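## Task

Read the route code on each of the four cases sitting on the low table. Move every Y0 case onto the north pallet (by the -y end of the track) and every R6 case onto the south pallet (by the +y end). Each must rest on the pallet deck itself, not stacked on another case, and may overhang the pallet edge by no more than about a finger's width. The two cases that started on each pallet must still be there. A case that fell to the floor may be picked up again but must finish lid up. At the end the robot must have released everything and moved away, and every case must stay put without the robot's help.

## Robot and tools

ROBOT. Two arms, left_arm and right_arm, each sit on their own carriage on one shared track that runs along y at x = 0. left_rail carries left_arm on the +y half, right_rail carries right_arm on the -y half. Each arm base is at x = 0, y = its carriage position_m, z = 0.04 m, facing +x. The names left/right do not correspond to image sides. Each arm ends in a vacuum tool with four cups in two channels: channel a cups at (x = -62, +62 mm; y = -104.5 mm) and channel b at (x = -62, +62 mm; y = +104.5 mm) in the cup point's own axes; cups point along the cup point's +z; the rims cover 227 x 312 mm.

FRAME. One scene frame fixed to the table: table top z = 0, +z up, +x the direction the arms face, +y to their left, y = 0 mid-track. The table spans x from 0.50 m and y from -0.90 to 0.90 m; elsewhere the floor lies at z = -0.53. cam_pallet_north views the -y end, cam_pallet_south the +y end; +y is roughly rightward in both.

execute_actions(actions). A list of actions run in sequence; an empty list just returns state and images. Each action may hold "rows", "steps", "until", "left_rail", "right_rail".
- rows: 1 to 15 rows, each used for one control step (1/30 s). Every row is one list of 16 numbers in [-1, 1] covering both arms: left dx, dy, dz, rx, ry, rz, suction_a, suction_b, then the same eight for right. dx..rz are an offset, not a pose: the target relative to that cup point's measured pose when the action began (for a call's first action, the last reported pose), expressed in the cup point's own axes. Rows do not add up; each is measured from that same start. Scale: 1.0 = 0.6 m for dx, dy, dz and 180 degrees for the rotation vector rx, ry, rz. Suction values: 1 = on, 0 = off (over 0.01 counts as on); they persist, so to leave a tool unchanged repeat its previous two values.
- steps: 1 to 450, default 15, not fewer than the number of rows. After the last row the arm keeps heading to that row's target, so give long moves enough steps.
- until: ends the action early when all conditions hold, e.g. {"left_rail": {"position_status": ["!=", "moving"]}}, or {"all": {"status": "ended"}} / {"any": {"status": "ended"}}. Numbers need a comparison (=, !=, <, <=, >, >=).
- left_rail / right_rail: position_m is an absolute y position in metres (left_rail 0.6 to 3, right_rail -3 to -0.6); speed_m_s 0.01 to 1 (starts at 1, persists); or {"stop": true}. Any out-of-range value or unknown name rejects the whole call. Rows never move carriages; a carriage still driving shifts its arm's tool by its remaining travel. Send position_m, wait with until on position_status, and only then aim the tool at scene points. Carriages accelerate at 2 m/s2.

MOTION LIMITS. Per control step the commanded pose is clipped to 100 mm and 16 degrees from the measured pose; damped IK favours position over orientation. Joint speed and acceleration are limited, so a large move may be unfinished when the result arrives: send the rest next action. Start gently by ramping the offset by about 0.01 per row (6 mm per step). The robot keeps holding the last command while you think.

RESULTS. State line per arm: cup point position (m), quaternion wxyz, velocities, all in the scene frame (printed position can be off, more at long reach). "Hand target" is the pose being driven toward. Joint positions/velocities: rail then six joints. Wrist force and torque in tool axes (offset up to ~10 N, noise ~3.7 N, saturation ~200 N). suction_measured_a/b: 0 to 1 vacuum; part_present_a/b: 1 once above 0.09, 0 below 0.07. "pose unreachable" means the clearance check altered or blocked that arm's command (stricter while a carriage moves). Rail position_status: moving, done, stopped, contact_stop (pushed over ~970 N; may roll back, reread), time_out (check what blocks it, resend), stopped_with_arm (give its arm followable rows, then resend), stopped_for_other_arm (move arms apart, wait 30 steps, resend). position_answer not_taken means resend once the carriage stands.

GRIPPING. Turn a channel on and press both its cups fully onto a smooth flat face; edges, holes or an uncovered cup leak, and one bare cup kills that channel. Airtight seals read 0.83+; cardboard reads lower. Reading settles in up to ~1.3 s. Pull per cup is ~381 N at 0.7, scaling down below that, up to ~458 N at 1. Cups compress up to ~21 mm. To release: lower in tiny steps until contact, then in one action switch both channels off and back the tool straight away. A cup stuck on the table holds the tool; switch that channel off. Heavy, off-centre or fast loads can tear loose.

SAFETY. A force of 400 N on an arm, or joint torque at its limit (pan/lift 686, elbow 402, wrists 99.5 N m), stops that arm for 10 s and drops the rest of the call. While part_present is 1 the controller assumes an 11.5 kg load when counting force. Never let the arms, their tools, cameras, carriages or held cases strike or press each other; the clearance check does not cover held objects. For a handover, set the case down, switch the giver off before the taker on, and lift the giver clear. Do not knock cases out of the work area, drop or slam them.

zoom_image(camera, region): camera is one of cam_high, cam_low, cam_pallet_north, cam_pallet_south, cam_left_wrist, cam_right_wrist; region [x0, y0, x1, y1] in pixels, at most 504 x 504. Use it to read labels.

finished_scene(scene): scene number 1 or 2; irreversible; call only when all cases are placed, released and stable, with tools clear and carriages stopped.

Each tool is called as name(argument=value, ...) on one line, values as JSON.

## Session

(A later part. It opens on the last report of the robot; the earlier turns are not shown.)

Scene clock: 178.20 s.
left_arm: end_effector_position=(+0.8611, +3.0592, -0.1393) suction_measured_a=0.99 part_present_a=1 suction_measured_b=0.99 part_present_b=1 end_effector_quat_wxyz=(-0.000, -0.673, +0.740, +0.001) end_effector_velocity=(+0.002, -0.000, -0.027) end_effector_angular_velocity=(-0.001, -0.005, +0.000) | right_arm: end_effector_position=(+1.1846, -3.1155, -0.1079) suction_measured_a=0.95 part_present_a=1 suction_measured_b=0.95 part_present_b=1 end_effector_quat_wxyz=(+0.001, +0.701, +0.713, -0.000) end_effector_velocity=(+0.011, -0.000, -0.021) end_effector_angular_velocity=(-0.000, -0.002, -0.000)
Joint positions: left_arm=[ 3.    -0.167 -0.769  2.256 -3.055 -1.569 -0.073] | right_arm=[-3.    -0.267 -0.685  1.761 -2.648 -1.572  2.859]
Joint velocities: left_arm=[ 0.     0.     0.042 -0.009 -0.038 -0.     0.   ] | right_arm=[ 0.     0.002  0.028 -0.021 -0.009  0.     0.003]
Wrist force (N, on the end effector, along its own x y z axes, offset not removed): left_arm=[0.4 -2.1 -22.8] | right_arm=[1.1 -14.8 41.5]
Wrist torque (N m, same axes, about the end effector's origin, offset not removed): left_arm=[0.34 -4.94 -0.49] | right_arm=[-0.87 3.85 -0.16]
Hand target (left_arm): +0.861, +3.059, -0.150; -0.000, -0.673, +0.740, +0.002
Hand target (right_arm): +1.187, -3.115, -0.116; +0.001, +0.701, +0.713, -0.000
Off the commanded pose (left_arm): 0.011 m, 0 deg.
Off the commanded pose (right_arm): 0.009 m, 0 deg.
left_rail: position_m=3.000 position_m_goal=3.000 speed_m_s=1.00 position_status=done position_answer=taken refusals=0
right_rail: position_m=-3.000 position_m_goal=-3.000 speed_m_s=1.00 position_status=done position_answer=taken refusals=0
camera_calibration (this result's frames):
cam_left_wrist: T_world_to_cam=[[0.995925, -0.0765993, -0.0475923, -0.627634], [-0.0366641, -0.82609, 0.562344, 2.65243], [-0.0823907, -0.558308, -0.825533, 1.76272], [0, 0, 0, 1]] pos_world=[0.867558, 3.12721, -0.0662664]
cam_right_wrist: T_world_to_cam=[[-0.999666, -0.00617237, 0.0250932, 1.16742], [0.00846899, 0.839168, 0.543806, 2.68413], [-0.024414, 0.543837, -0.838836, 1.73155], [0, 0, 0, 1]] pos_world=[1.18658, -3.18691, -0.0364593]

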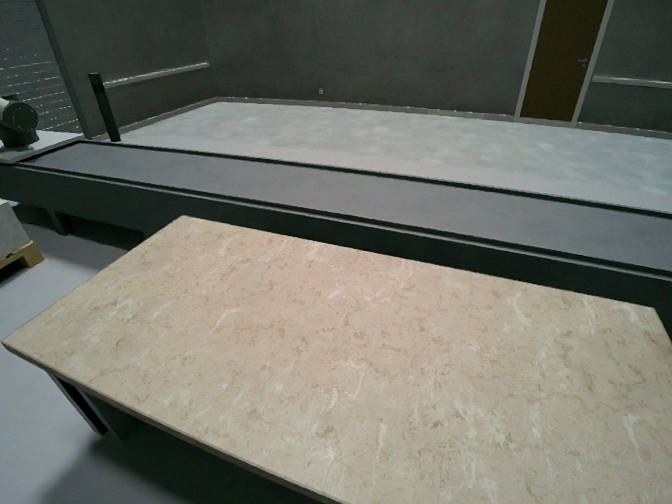

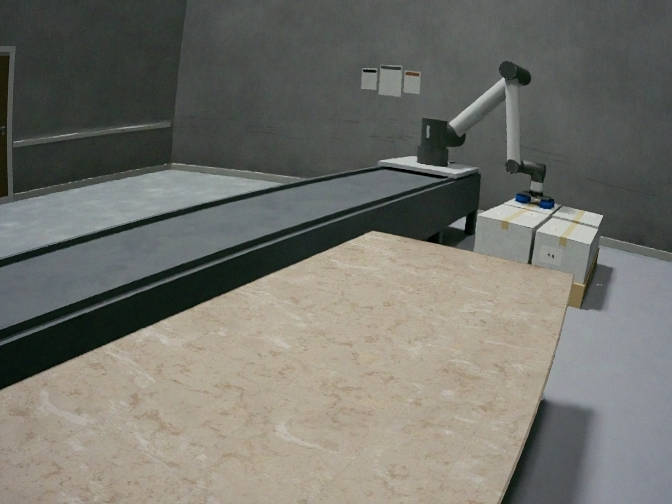

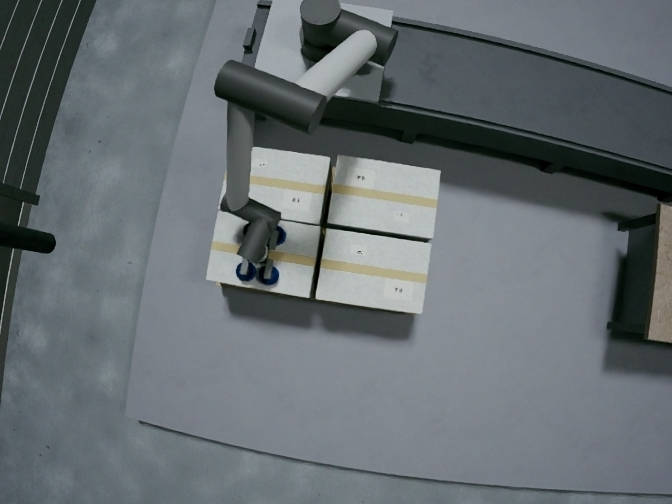

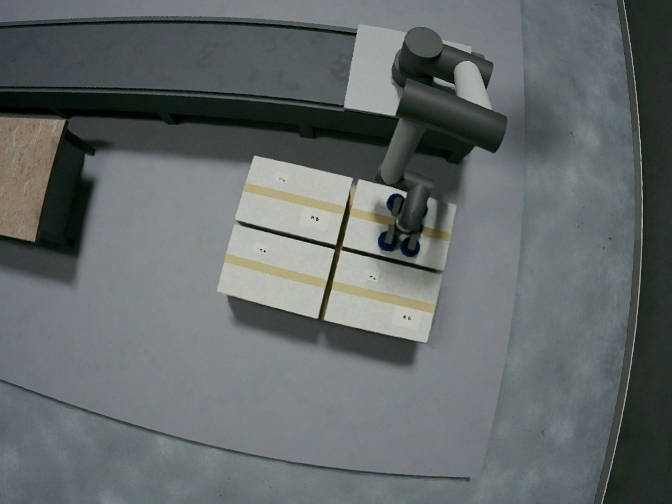

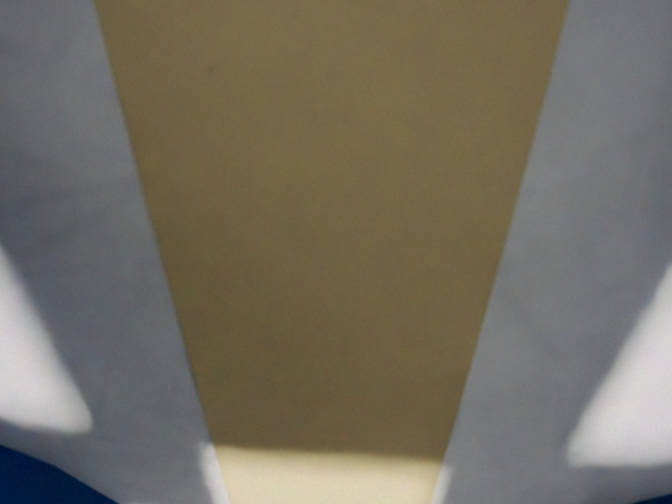

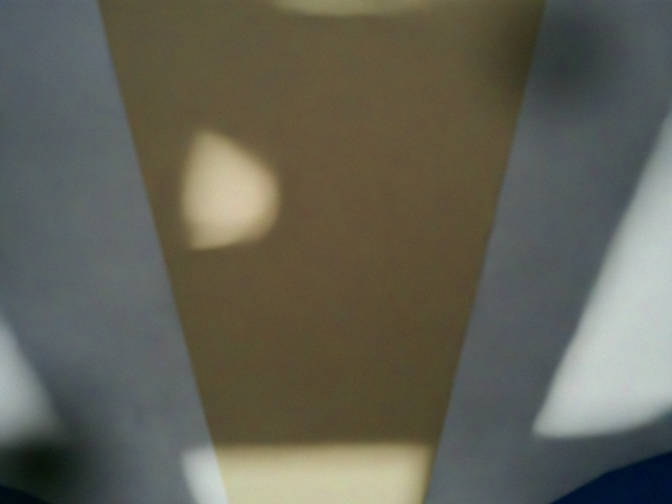

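Letting the arms settle, then reading forces.

execute_actions(actions=[])

Scene clock: 178.87 s.
left_arm: end_effector_position=(+0.8609, +3.0593, -0.1498) suction_measured_a=0.99 part_present_a=1 suction_measured_b=0.99 part_present_b=1 end_effector_quat_wxyz=(-0.000, -0.673, +0.740, +0.002) end_effector_velocity=(-0.000, +0.000, -0.000) end_effector_angular_velocity=(+0.000, +0.000, +0.000) | right_arm: end_effector_position=(+1.1872, -3.1155, -0.1159) suction_measured_a=0.95 part_present_a=1 suction_measured_b=0.95 part_present_b=1 end_effector_quat_wxyz=(+0.001, +0.701, +0.713, -0.000) end_effector_velocity=(+0.000, +0.000, -0.000) end_effector_angular_velocity=(-0.000, -0.000, -0.000)
Joint positions: left_arm=[ 3.    -0.167 -0.753  2.253 -3.068 -1.569 -0.073] | right_arm=[-3.    -0.266 -0.675  1.755 -2.652 -1.572  2.86 ]
Joint velocities: left_arm=[ 0.     0.     0.001 -0.    -0.     0.     0.   ] | right_arm=[ 0.  0.  0. -0. -0.  0.  0.]
Wrist force (N, on the end effector, along its own x y z axes, offset not removed): left_arm=[-0.3 0.1 -12.9] | right_arm=[-0.8 -2.3 50.4]
Wrist torque (N m, same axes, about the end effector's origin, offset not removed): left_arm=[1.04 -5.51 -0.56] | right_arm=[-1.33 4.28 -0.25]
Hand target (left_arm): +0.861, +3.059, -0.150; -0.000, -0.673, +0.740, +0.002
Hand target (right_arm): +1.187, -3.115, -0.116; +0.001, +0.701, +0.713, -0.000
Off the commanded pose (left_arm): 0.000 m, 0 deg.
Off the commanded pose (right_arm): 0.000 m, 0 deg.
left_rail: position_m=3.000 position_m_goal=3.000 speed_m_s=1.00 position_status=done position_answer=taken refusals=0
right_rail: position_m=-3.000 position_m_goal=-3.000 speed_m_s=1.00 position_status=done position_answer=taken refusals=0
camera_calibration (this result's frames):
cam_left_wrist: T_world_to_cam=[[0.995915, -0.076598, -0.0478072, -0.627955], [-0.0365459, -0.826119, 0.562309, 2.65838], [-0.0825662, -0.558265, -0.825544, 1.75403], [0, 0, 0, 1]] pos_world=[0.867366, 3.12725, -0.0768246]
cam_right_wrist: T_world_to_cam=[[-0.999666, -0.00617007, 0.0250771, 1.17027], [0.00846241, 0.839163, 0.543814, 2.68844], [-0.0243991, 0.543845, -0.838831, 1.72486], [0, 0, 0, 1]] pos_world=[1.18921, -3.18687, -0.0444888]

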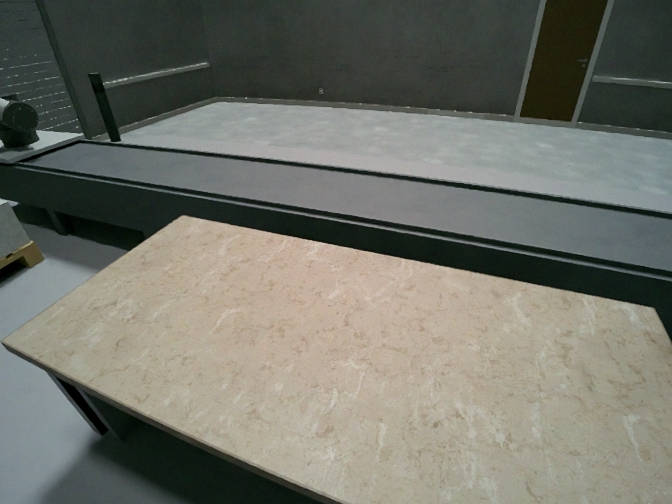

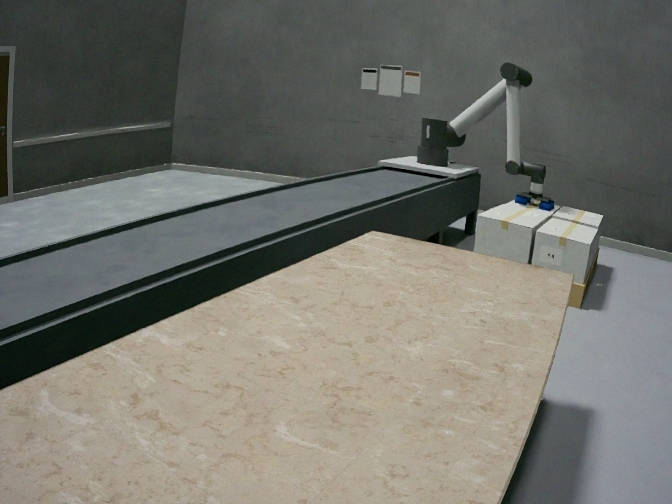

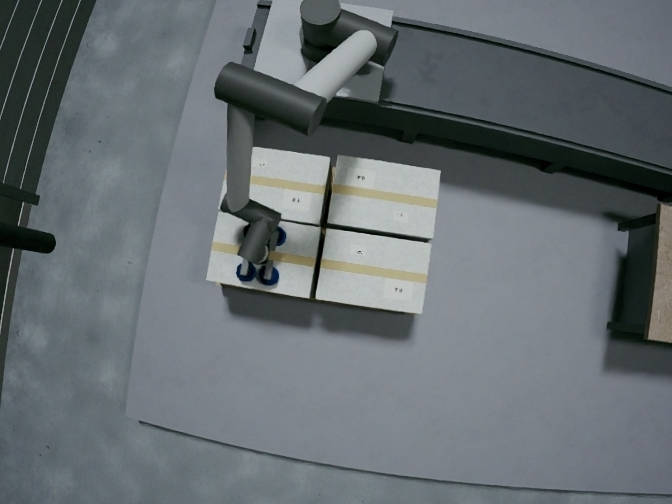

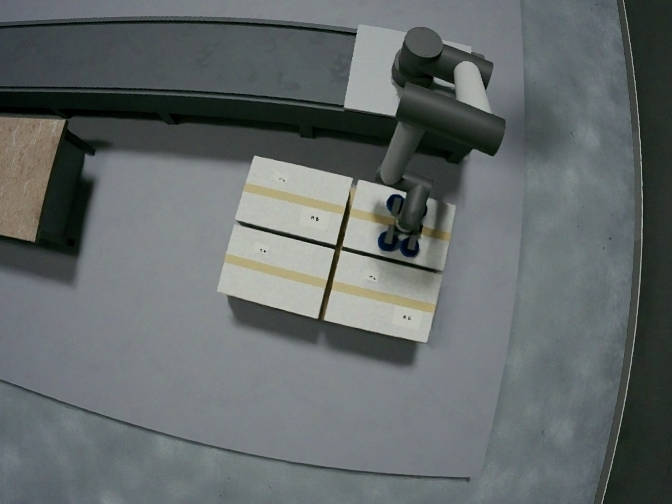

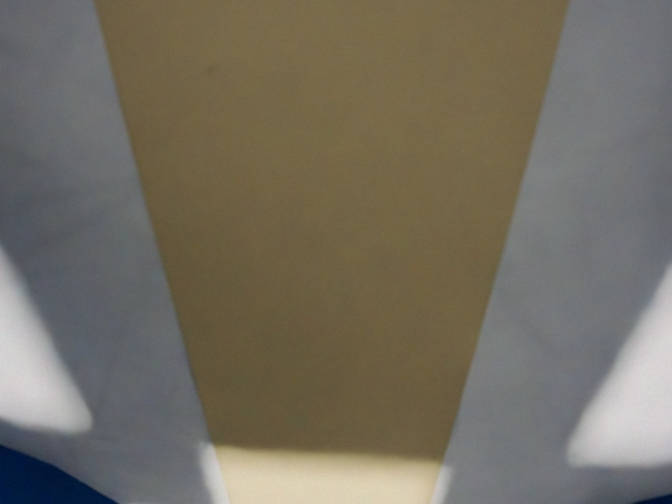

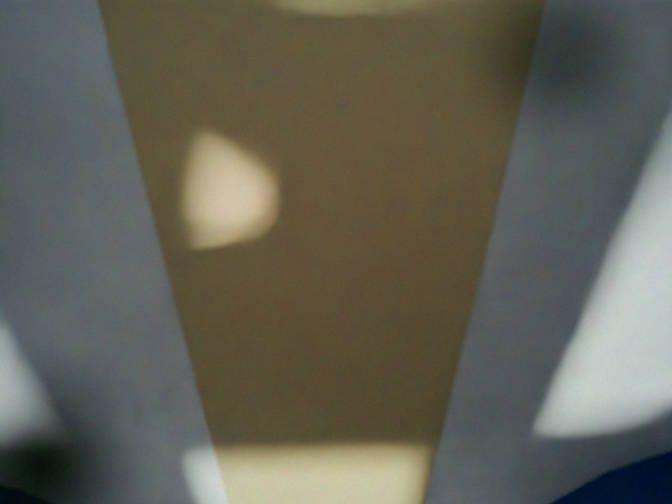

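execute_actions(actions=[{"rows": [[0,0,0.0078,0,0,0,1,1, 0,0,0.0043,0,0,0,1,1]], "steps": 1}])

Scene clock: 179.93 s.
left_arm: end_effector_position=(+0.8609, +3.0593, -0.1499) suction_measured_a=0.99 part_present_a=1 suction_measured_b=0.99 part_present_b=1 end_effector_quat_wxyz=(-0.000, -0.673, +0.740, +0.002) end_effector_velocity=(-0.000, +0.000, -0.005) end_effector_angular_velocity=(-0.000, -0.000, -0.000) | right_arm: end_effector_position=(+1.1872, -3.1155, -0.1159) suction_measured_a=0.95 part_present_a=1 suction_measured_b=0.95 part_present_b=1 end_effector_quat_wxyz=(+0.001, +0.701, +0.713, -0.000) end_effector_velocity=(+0.000, -0.000, -0.003) end_effector_angular_velocity=(-0.000, -0.000, +0.000)
Joint positions: left_arm=[ 3.    -0.167 -0.753  2.253 -3.068 -1.569 -0.073] | right_arm=[-3.    -0.266 -0.675  1.755 -2.652 -1.572  2.86 ]
Joint velocities: left_arm=[ 0.     0.     0.008 -0.001 -0.007 -0.     0.   ] | right_arm=[ 0.     0.     0.003 -0.001 -0.003  0.    -0.   ]
Wrist force (N, on the end effector, along its own x y z axes, offset not removed): left_arm=[0.5 0.4 -15.3] | right_arm=[-0.5 -6.6 52.1]
Wrist torque (N m, same axes, about the end effector's origin, offset not removed): left_arm=[1.13 -5.50 -0.44] | right_arm=[-1.62 4.30 -0.40]
Hand target (left_arm): +0.861, +3.059, -0.154; -0.000, -0.673, +0.740, +0.002
Hand target (right_arm): +1.187, -3.115, -0.118; +0.001, +0.701, +0.713, -0.000
Off the commanded pose (left_arm): 0.005 m, 0 deg.
Off the commanded pose (right_arm): 0.003 m, 0 deg.
left_rail: position_m=3.000 position_m_goal=3.000 speed_m_s=1.00 position_status=done position_answer=taken refusals=0
right_rail: position_m=-3.000 position_m_goal=-3.000 speed_m_s=1.00 position_status=done position_answer=taken refusals=0
camera_calibration (this result's frames):
cam_left_wrist: T_world_to_cam=[[0.995915, -0.0765975, -0.0478186, -0.627956], [-0.0365392, -0.82612, 0.562308, 2.65843], [-0.0825752, -0.558264, -0.825544, 1.75396], [0, 0, 0, 1]] pos_world=[0.867361, 3.12725, -0.0769144]
cam_right_wrist: T_world_to_cam=[[-0.999666, -0.00616977, 0.0250841, 1.17028], [0.00846653, 0.839162, 0.543816, 2.68846], [-0.0244049, 0.543847, -0.83883, 1.72482], [0, 0, 0, 1]] pos_world=[1.18922, -3.18687, -0.0445519]

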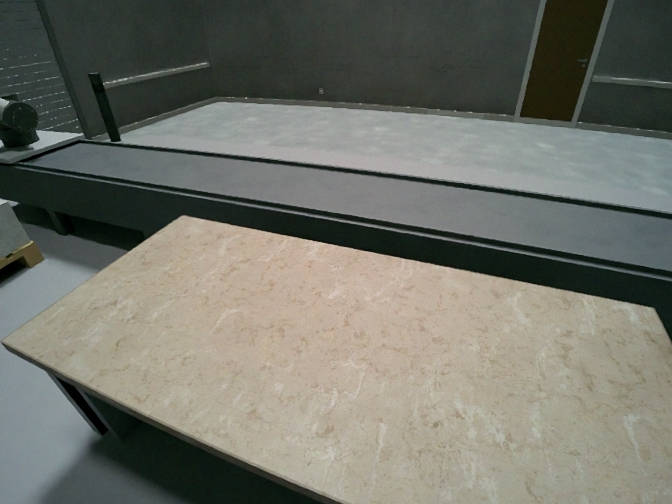

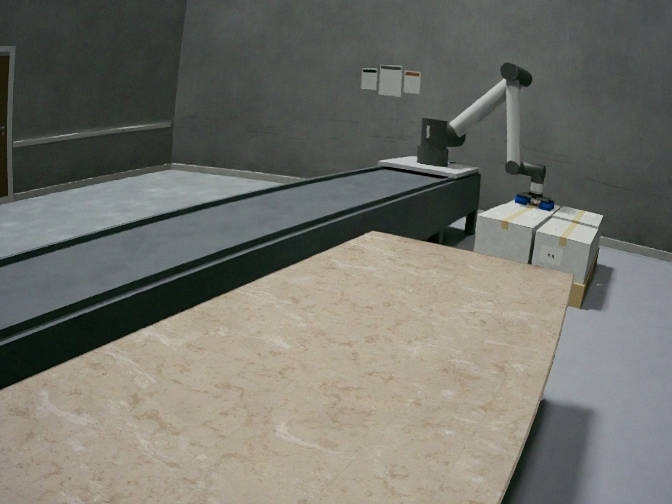

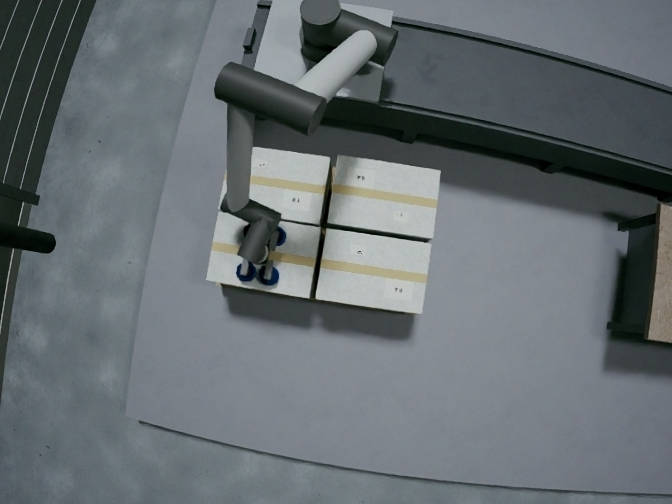

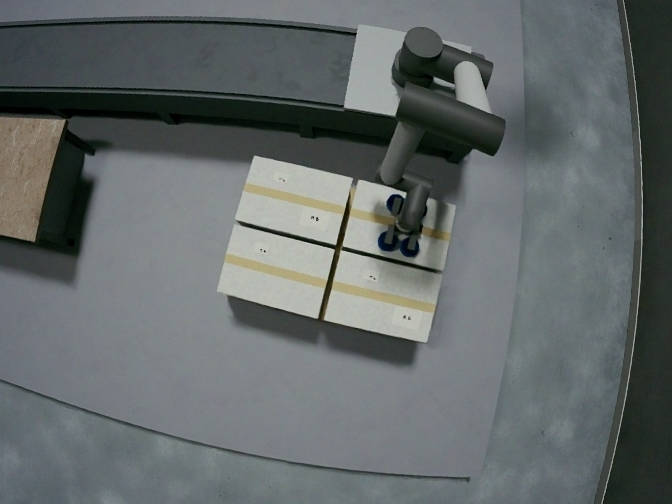

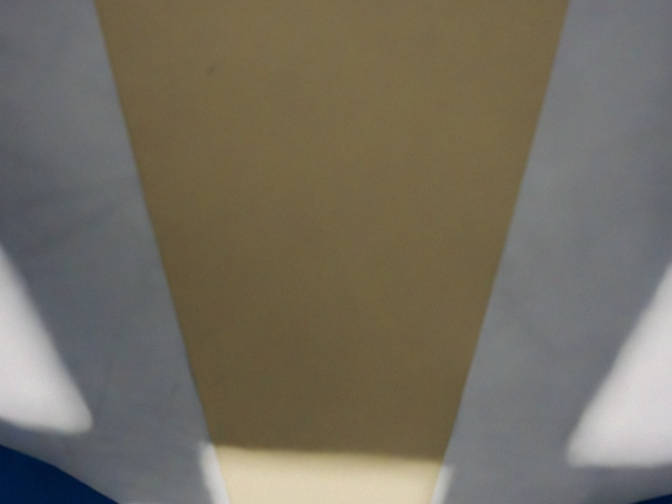

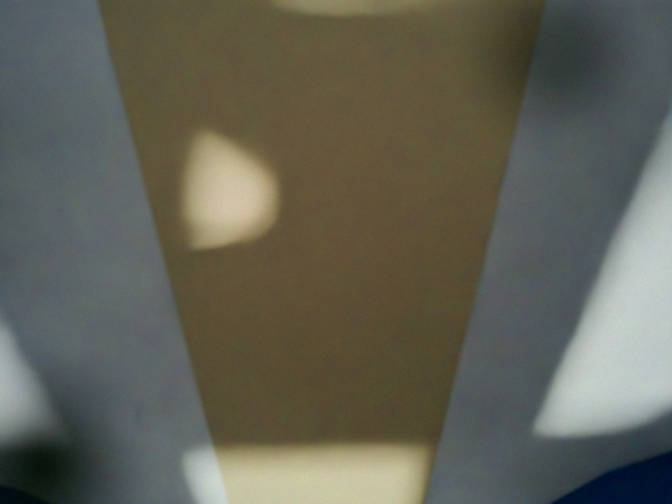

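Waiting for the small move to settle before reading the force.

execute_actions(actions=[])

Scene clock: 180.33 s.
left_arm: end_effector_position=(+0.8608, +3.0593, -0.1543) suction_measured_a=0.99 part_present_a=1 suction_measured_b=0.99 part_present_b=1 end_effector_quat_wxyz=(-0.000, -0.673, +0.740, +0.002) end_effector_velocity=(+0.000, -0.000, -0.002) end_effector_angular_velocity=(-0.000, -0.000, +0.000) | right_arm: end_effector_position=(+1.1872, -3.1155, -0.1184) suction_measured_a=0.95 part_present_a=1 suction_measured_b=0.95 part_present_b=1 end_effector_quat_wxyz=(+0.001, +0.701, +0.713, -0.000) end_effector_velocity=(+0.000, -0.000, -0.001) end_effector_angular_velocity=(+0.000, +0.000, -0.000)
Joint positions: left_arm=[ 3.    -0.167 -0.746  2.252 -3.074 -1.569 -0.073] | right_arm=[-3.    -0.266 -0.673  1.755 -2.654 -1.572  2.86 ]
Joint velocities: left_arm=[ 0.     0.     0.002 -0.    -0.002  0.    -0.   ] | right_arm=[ 0.     0.     0.001 -0.    -0.001 -0.     0.   ]
Wrist force (N, on the end effector, along its own x y z axes, offset not removed): left_arm=[-0.9 0.2 -12.8] | right_arm=[1.7 -3.6 53.8]
Wrist torque (N m, same axes, about the end effector's origin, offset not removed): left_arm=[1.23 -5.23 -0.54] | right_arm=[-1.38 3.87 -0.20]
Hand target (left_arm): +0.861, +3.059, -0.154; -0.000, -0.673, +0.740, +0.002
Hand target (right_arm): +1.187, -3.115, -0.118; +0.001, +0.701, +0.713, -0.000
Off the commanded pose (left_arm): 0.000 m, 0 deg.
Off the commanded pose (right_arm): 0.000 m, 0 deg.
left_rail: position_m=3.000 position_m_goal=3.000 speed_m_s=1.00 position_status=done position_answer=taken refusals=0
right_rail: position_m=-3.000 position_m_goal=-3.000 speed_m_s=1.00 position_status=done position_answer=taken refusals=0
camera_calibration (this result's frames):
cam_left_wrist: T_world_to_cam=[[0.995913, -0.0765975, -0.0478458, -0.628145], [-0.0365242, -0.826123, 0.562305, 2.66088], [-0.0825977, -0.55826, -0.825544, 1.75036], [0, 0, 0, 1]] pos_world=[0.867341, 3.12726, -0.0812757]
cam_right_wrist: T_world_to_cam=[[-0.999666, -0.00616885, 0.0250904, 1.17033], [0.00847079, 0.839161, 0.543817, 2.68976], [-0.0244096, 0.543848, -0.838829, 1.72281], [0, 0, 0, 1]] pos_world=[1.18921, -3.18687, -0.0469571]

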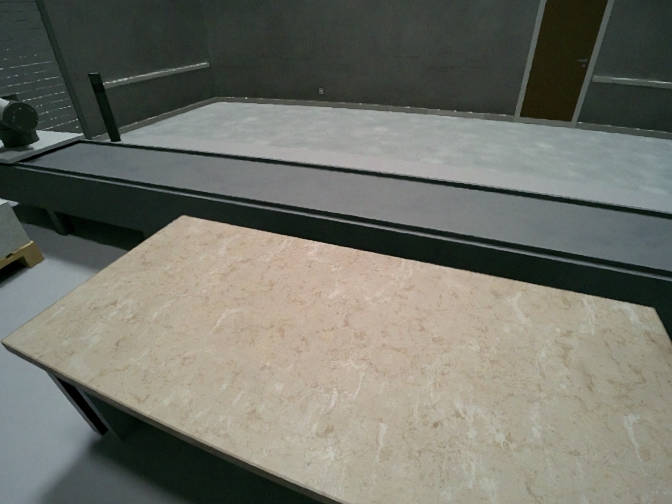

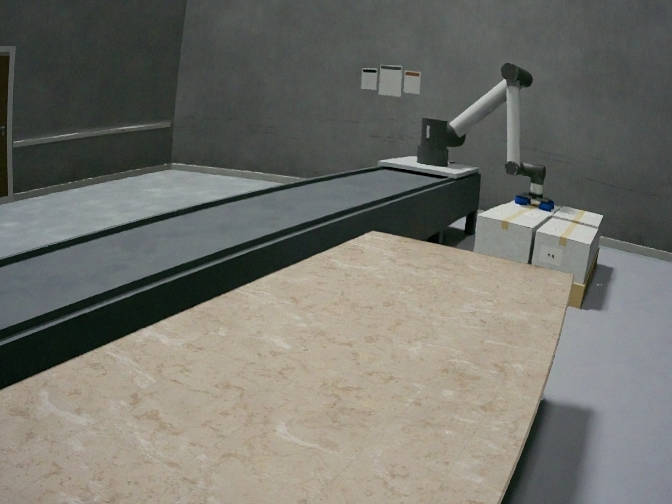

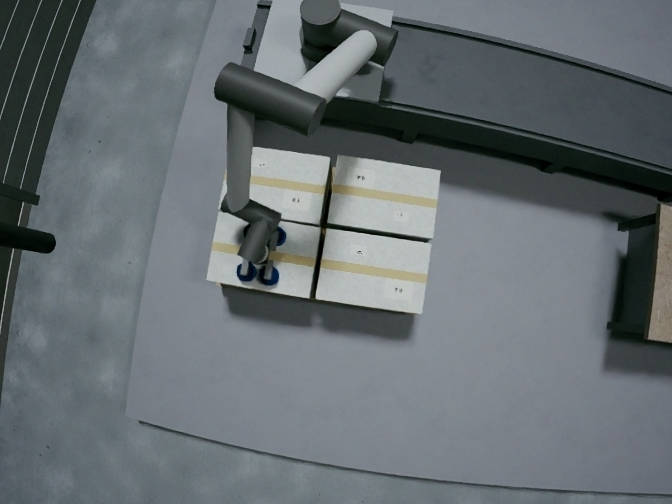

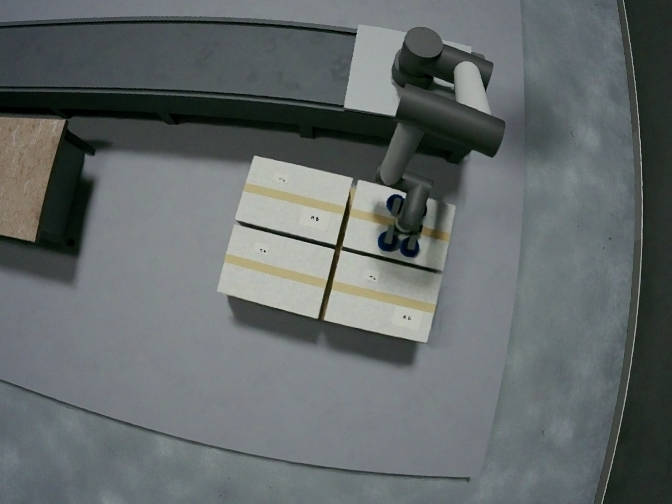

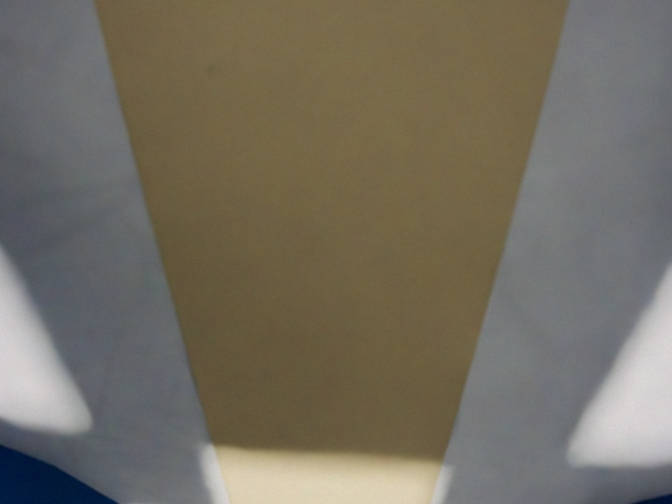

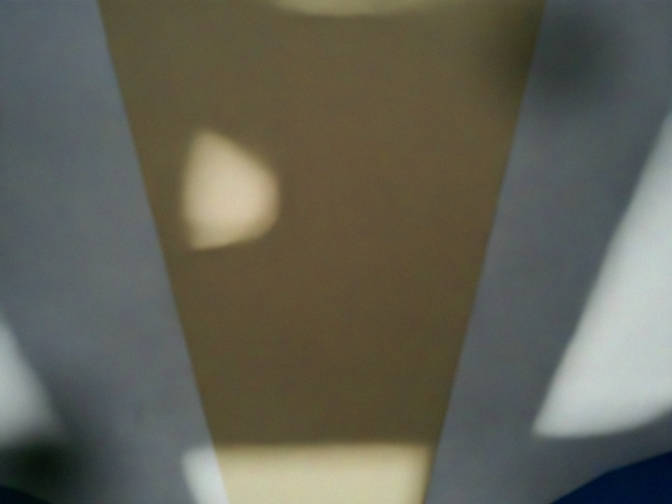

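execute_actions(actions=[{"rows": [[0,0,0.0028,0,0,0,1,1, 0,0,0.0025,0,0,0,1,1]], "steps": 1}])

Scene clock: 181.13 s.
left_arm: end_effector_position=(+0.8608, +3.0593, -0.1545) suction_measured_a=0.99 part_present_a=1 suction_measured_b=0.99 part_present_b=1 end_effector_quat_wxyz=(-0.000, -0.673, +0.740, +0.002) end_effector_velocity=(-0.000, +0.000, -0.002) end_effector_angular_velocity=(-0.000, -0.000, -0.000) | right_arm: end_effector_position=(+1.1872, -3.1155, -0.1185) suction_measured_a=0.95 part_present_a=1 suction_measured_b=0.95 part_present_b=1 end_effector_quat_wxyz=(+0.001, +0.701, +0.713, -0.000) end_effector_velocity=(+0.000, -0.000, -0.002) end_effector_angular_velocity=(-0.000, -0.000, +0.000)
Joint positions: left_arm=[ 3.    -0.167 -0.746  2.252 -3.074 -1.569 -0.073] | right_arm=[-3.    -0.266 -0.672  1.755 -2.654 -1.572  2.86 ]
Joint velocities: left_arm=[ 0.     0.     0.003 -0.    -0.002 -0.     0.   ] | right_arm=[ 0.    -0.     0.002 -0.    -0.001 -0.    -0.   ]
Wrist force (N, on the end effector, along its own x y z axes, offset not removed): left_arm=[0.9 3.1 -12.8] | right_arm=[1.9 -5.0 52.4]
Wrist torque (N m, same axes, about the end effector's origin, offset not removed): left_arm=[1.51 -5.56 -0.68] | right_arm=[-1.45 3.90 -0.33]
Hand target (left_arm): +0.861, +3.059, -0.156; -0.000, -0.673, +0.740, +0.002
Hand target (right_arm): +1.187, -3.115, -0.120; +0.001, +0.701, +0.713, -0.000
Off the commanded pose (left_arm): 0.001 m, 0 deg.
Off the commanded pose (right_arm): 0.001 m, 0 deg.
left_rail: position_m=3.000 position_m_goal=3.000 speed_m_s=1.00 position_status=done position_answer=taken refusals=0
right_rail: position_m=-3.000 position_m_goal=-3.000 speed_m_s=1.00 position_status=done position_answer=taken refusals=0
camera_calibration (this result's frames):
cam_left_wrist: T_world_to_cam=[[0.995914, -0.0765975, -0.0478434, -0.628155], [-0.0365256, -0.826122, 0.562306, 2.661], [-0.0825957, -0.55826, -0.825544, 1.75019], [0, 0, 0, 1]] pos_world=[0.867341, 3.12726, -0.0814853]
cam_right_wrist: T_world_to_cam=[[-0.999666, -0.00616878, 0.0250852, 1.17034], [0.00846797, 0.839162, 0.543816, 2.68983], [-0.0244052, 0.543847, -0.838829, 1.72271], [0, 0, 0, 1]] pos_world=[1.18921, -3.18687, -0.0470715]

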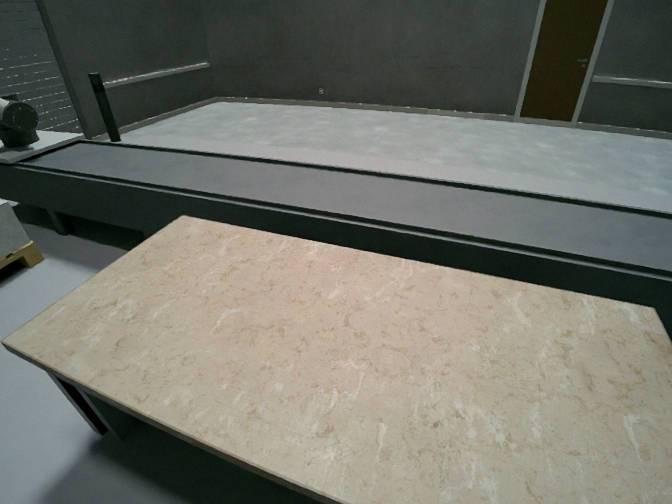

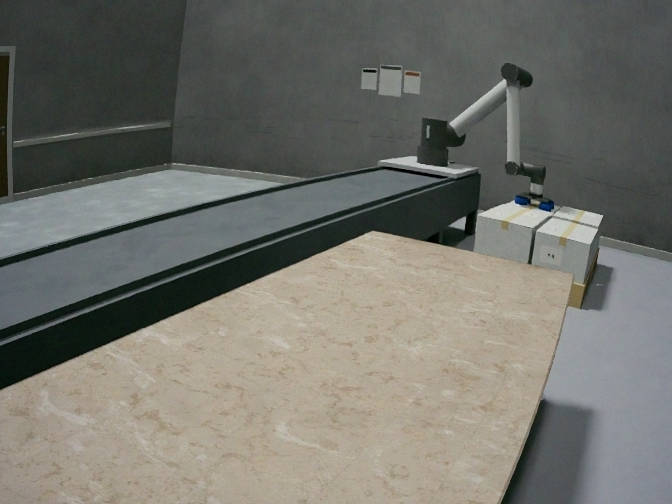

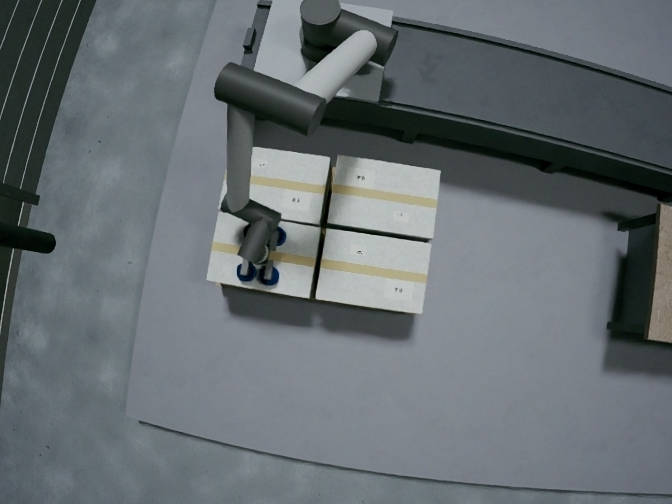

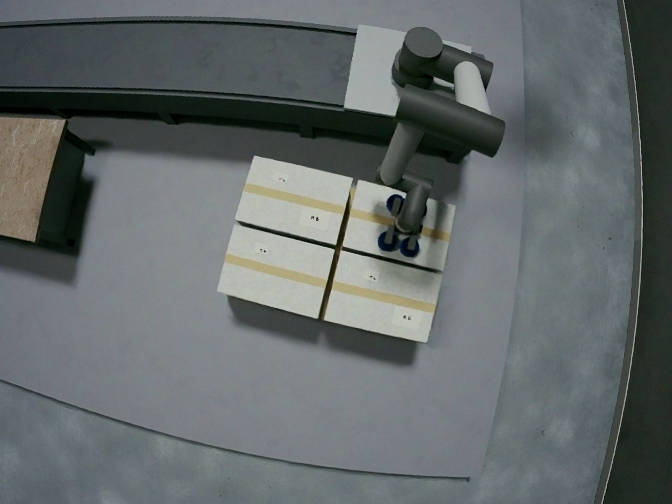

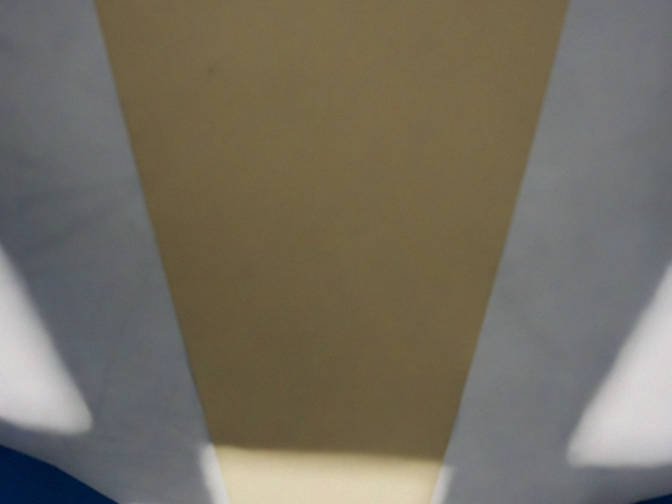

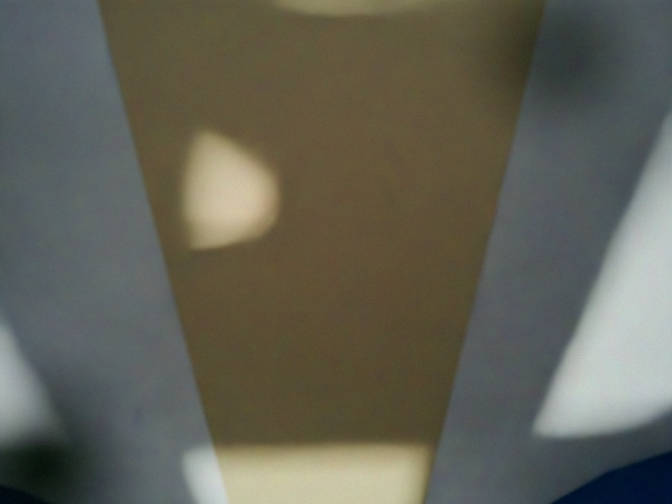

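Checking force after the step.

execute_actions(actions=[])

Scene clock: 181.63 s.
left_arm: end_effector_position=(+0.8608, +3.0593, -0.1559) suction_measured_a=0.99 part_present_a=1 suction_measured_b=0.99 part_present_b=1 end_effector_quat_wxyz=(-0.000, -0.673, +0.740, +0.002) end_effector_velocity=(-0.000, +0.000, -0.000) end_effector_angular_velocity=(+0.000, +0.000, +0.000) | right_arm: end_effector_position=(+1.1872, -3.1155, -0.1198) suction_measured_a=0.95 part_present_a=1 suction_measured_b=0.95 part_present_b=1 end_effector_quat_wxyz=(+0.001, +0.701, +0.713, -0.000) end_effector_velocity=(+0.000, -0.000, -0.000) end_effector_angular_velocity=(-0.000, -0.000, -0.000)
Joint positions: left_arm=[ 3.    -0.167 -0.744  2.251 -3.076 -1.569 -0.073] | right_arm=[-3.    -0.266 -0.671  1.755 -2.655 -1.572  2.86 ]
Joint velocities: left_arm=[ 0.  0.  0. -0. -0.  0. -0.] | right_arm=[ 0.  0.  0. -0. -0. -0.  0.]
Wrist force (N, on the end effector, along its own x y z axes, offset not removed): left_arm=[-0.2 -0.4 -13.6] | right_arm=[0.0 -5.3 54.1]
Wrist torque (N m, same axes, about the end effector's origin, offset not removed): left_arm=[1.00 -5.46 -0.54] | right_arm=[-1.51 4.19 -0.26]
Hand target (left_arm): +0.861, +3.059, -0.156; -0.000, -0.673, +0.740, +0.002
Hand target (right_arm): +1.187, -3.115, -0.120; +0.001, +0.701, +0.713, -0.000
Off the commanded pose (left_arm): 0.000 m, 0 deg.
Off the commanded pose (right_arm): 0.000 m, 0 deg.
left_rail: position_m=3.000 position_m_goal=3.000 speed_m_s=1.00 position_status=done position_answer=taken refusals=0
right_rail: position_m=-3.000 position_m_goal=-3.000 speed_m_s=1.00 position_status=done position_answer=taken refusals=0
camera_calibration (this result's frames):
cam_left_wrist: T_world_to_cam=[[0.995913, -0.0765977, -0.0478532, -0.628222], [-0.0365203, -0.826123, 0.562305, 2.6618], [-0.0826039, -0.558259, -0.825544, 1.74901], [0, 0, 0, 1]] pos_world=[0.867339, 3.12726, -0.0829218]
cam_right_wrist: T_world_to_cam=[[-0.999666, -0.00616917, 0.0250945, 1.17037], [0.00847272, 0.83916, 0.543818, 2.69055], [-0.0244132, 0.543849, -0.838828, 1.72158], [0, 0, 0, 1]] pos_world=[1.18921, -3.18687, -0.0484281]

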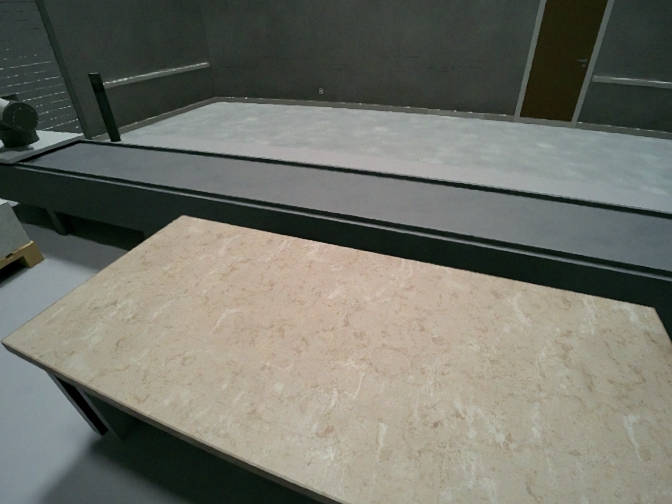

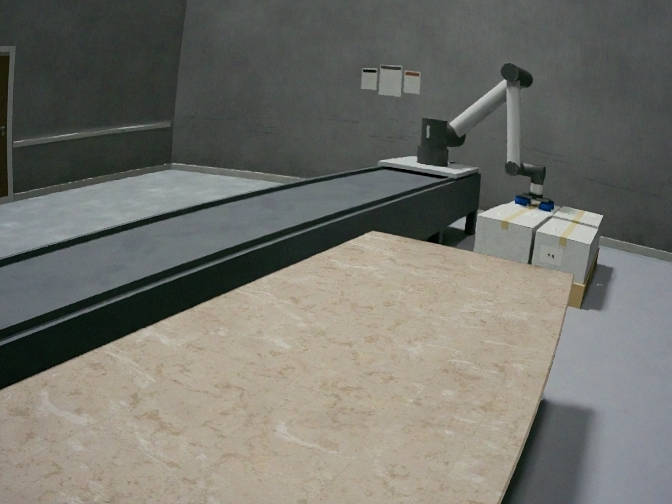

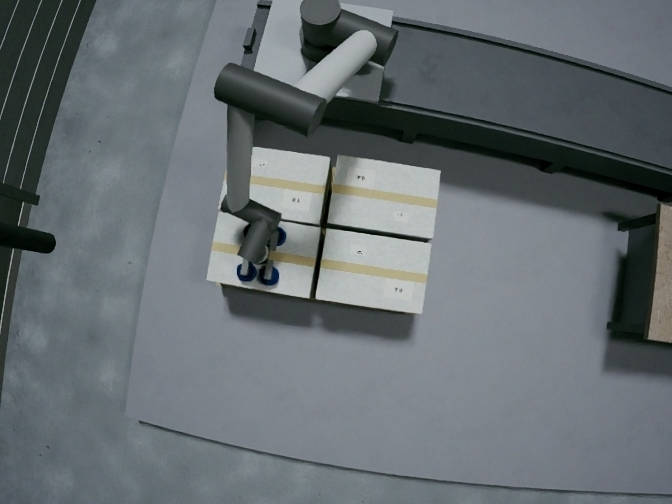

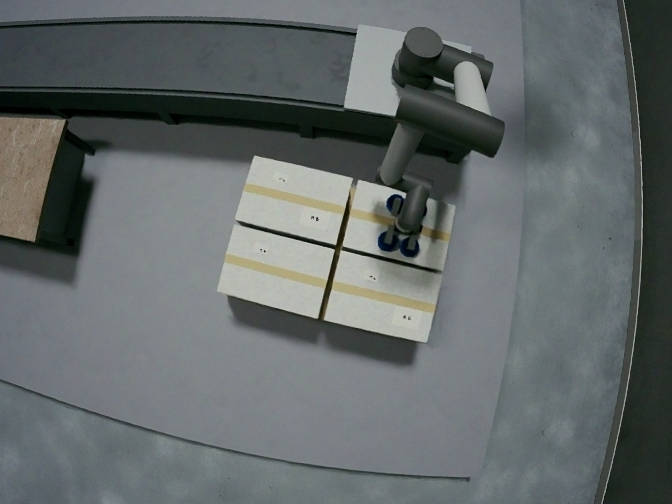

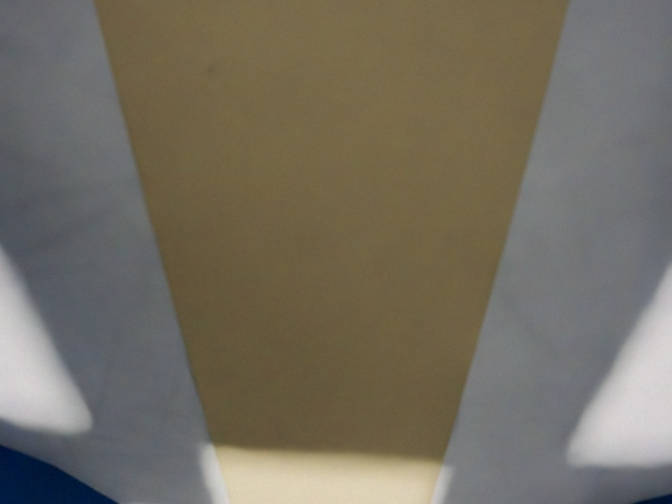

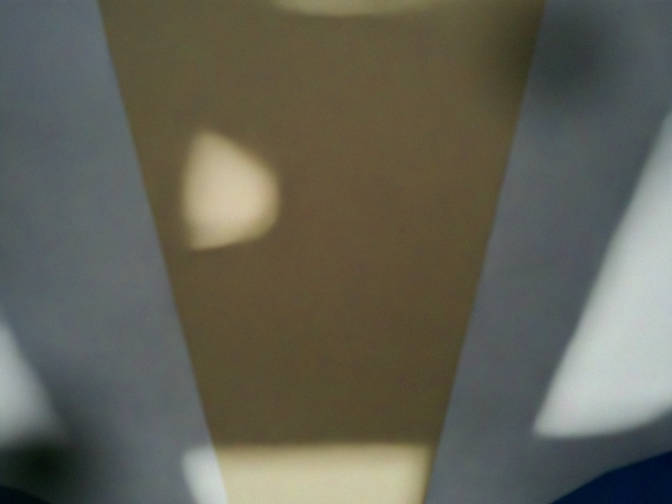

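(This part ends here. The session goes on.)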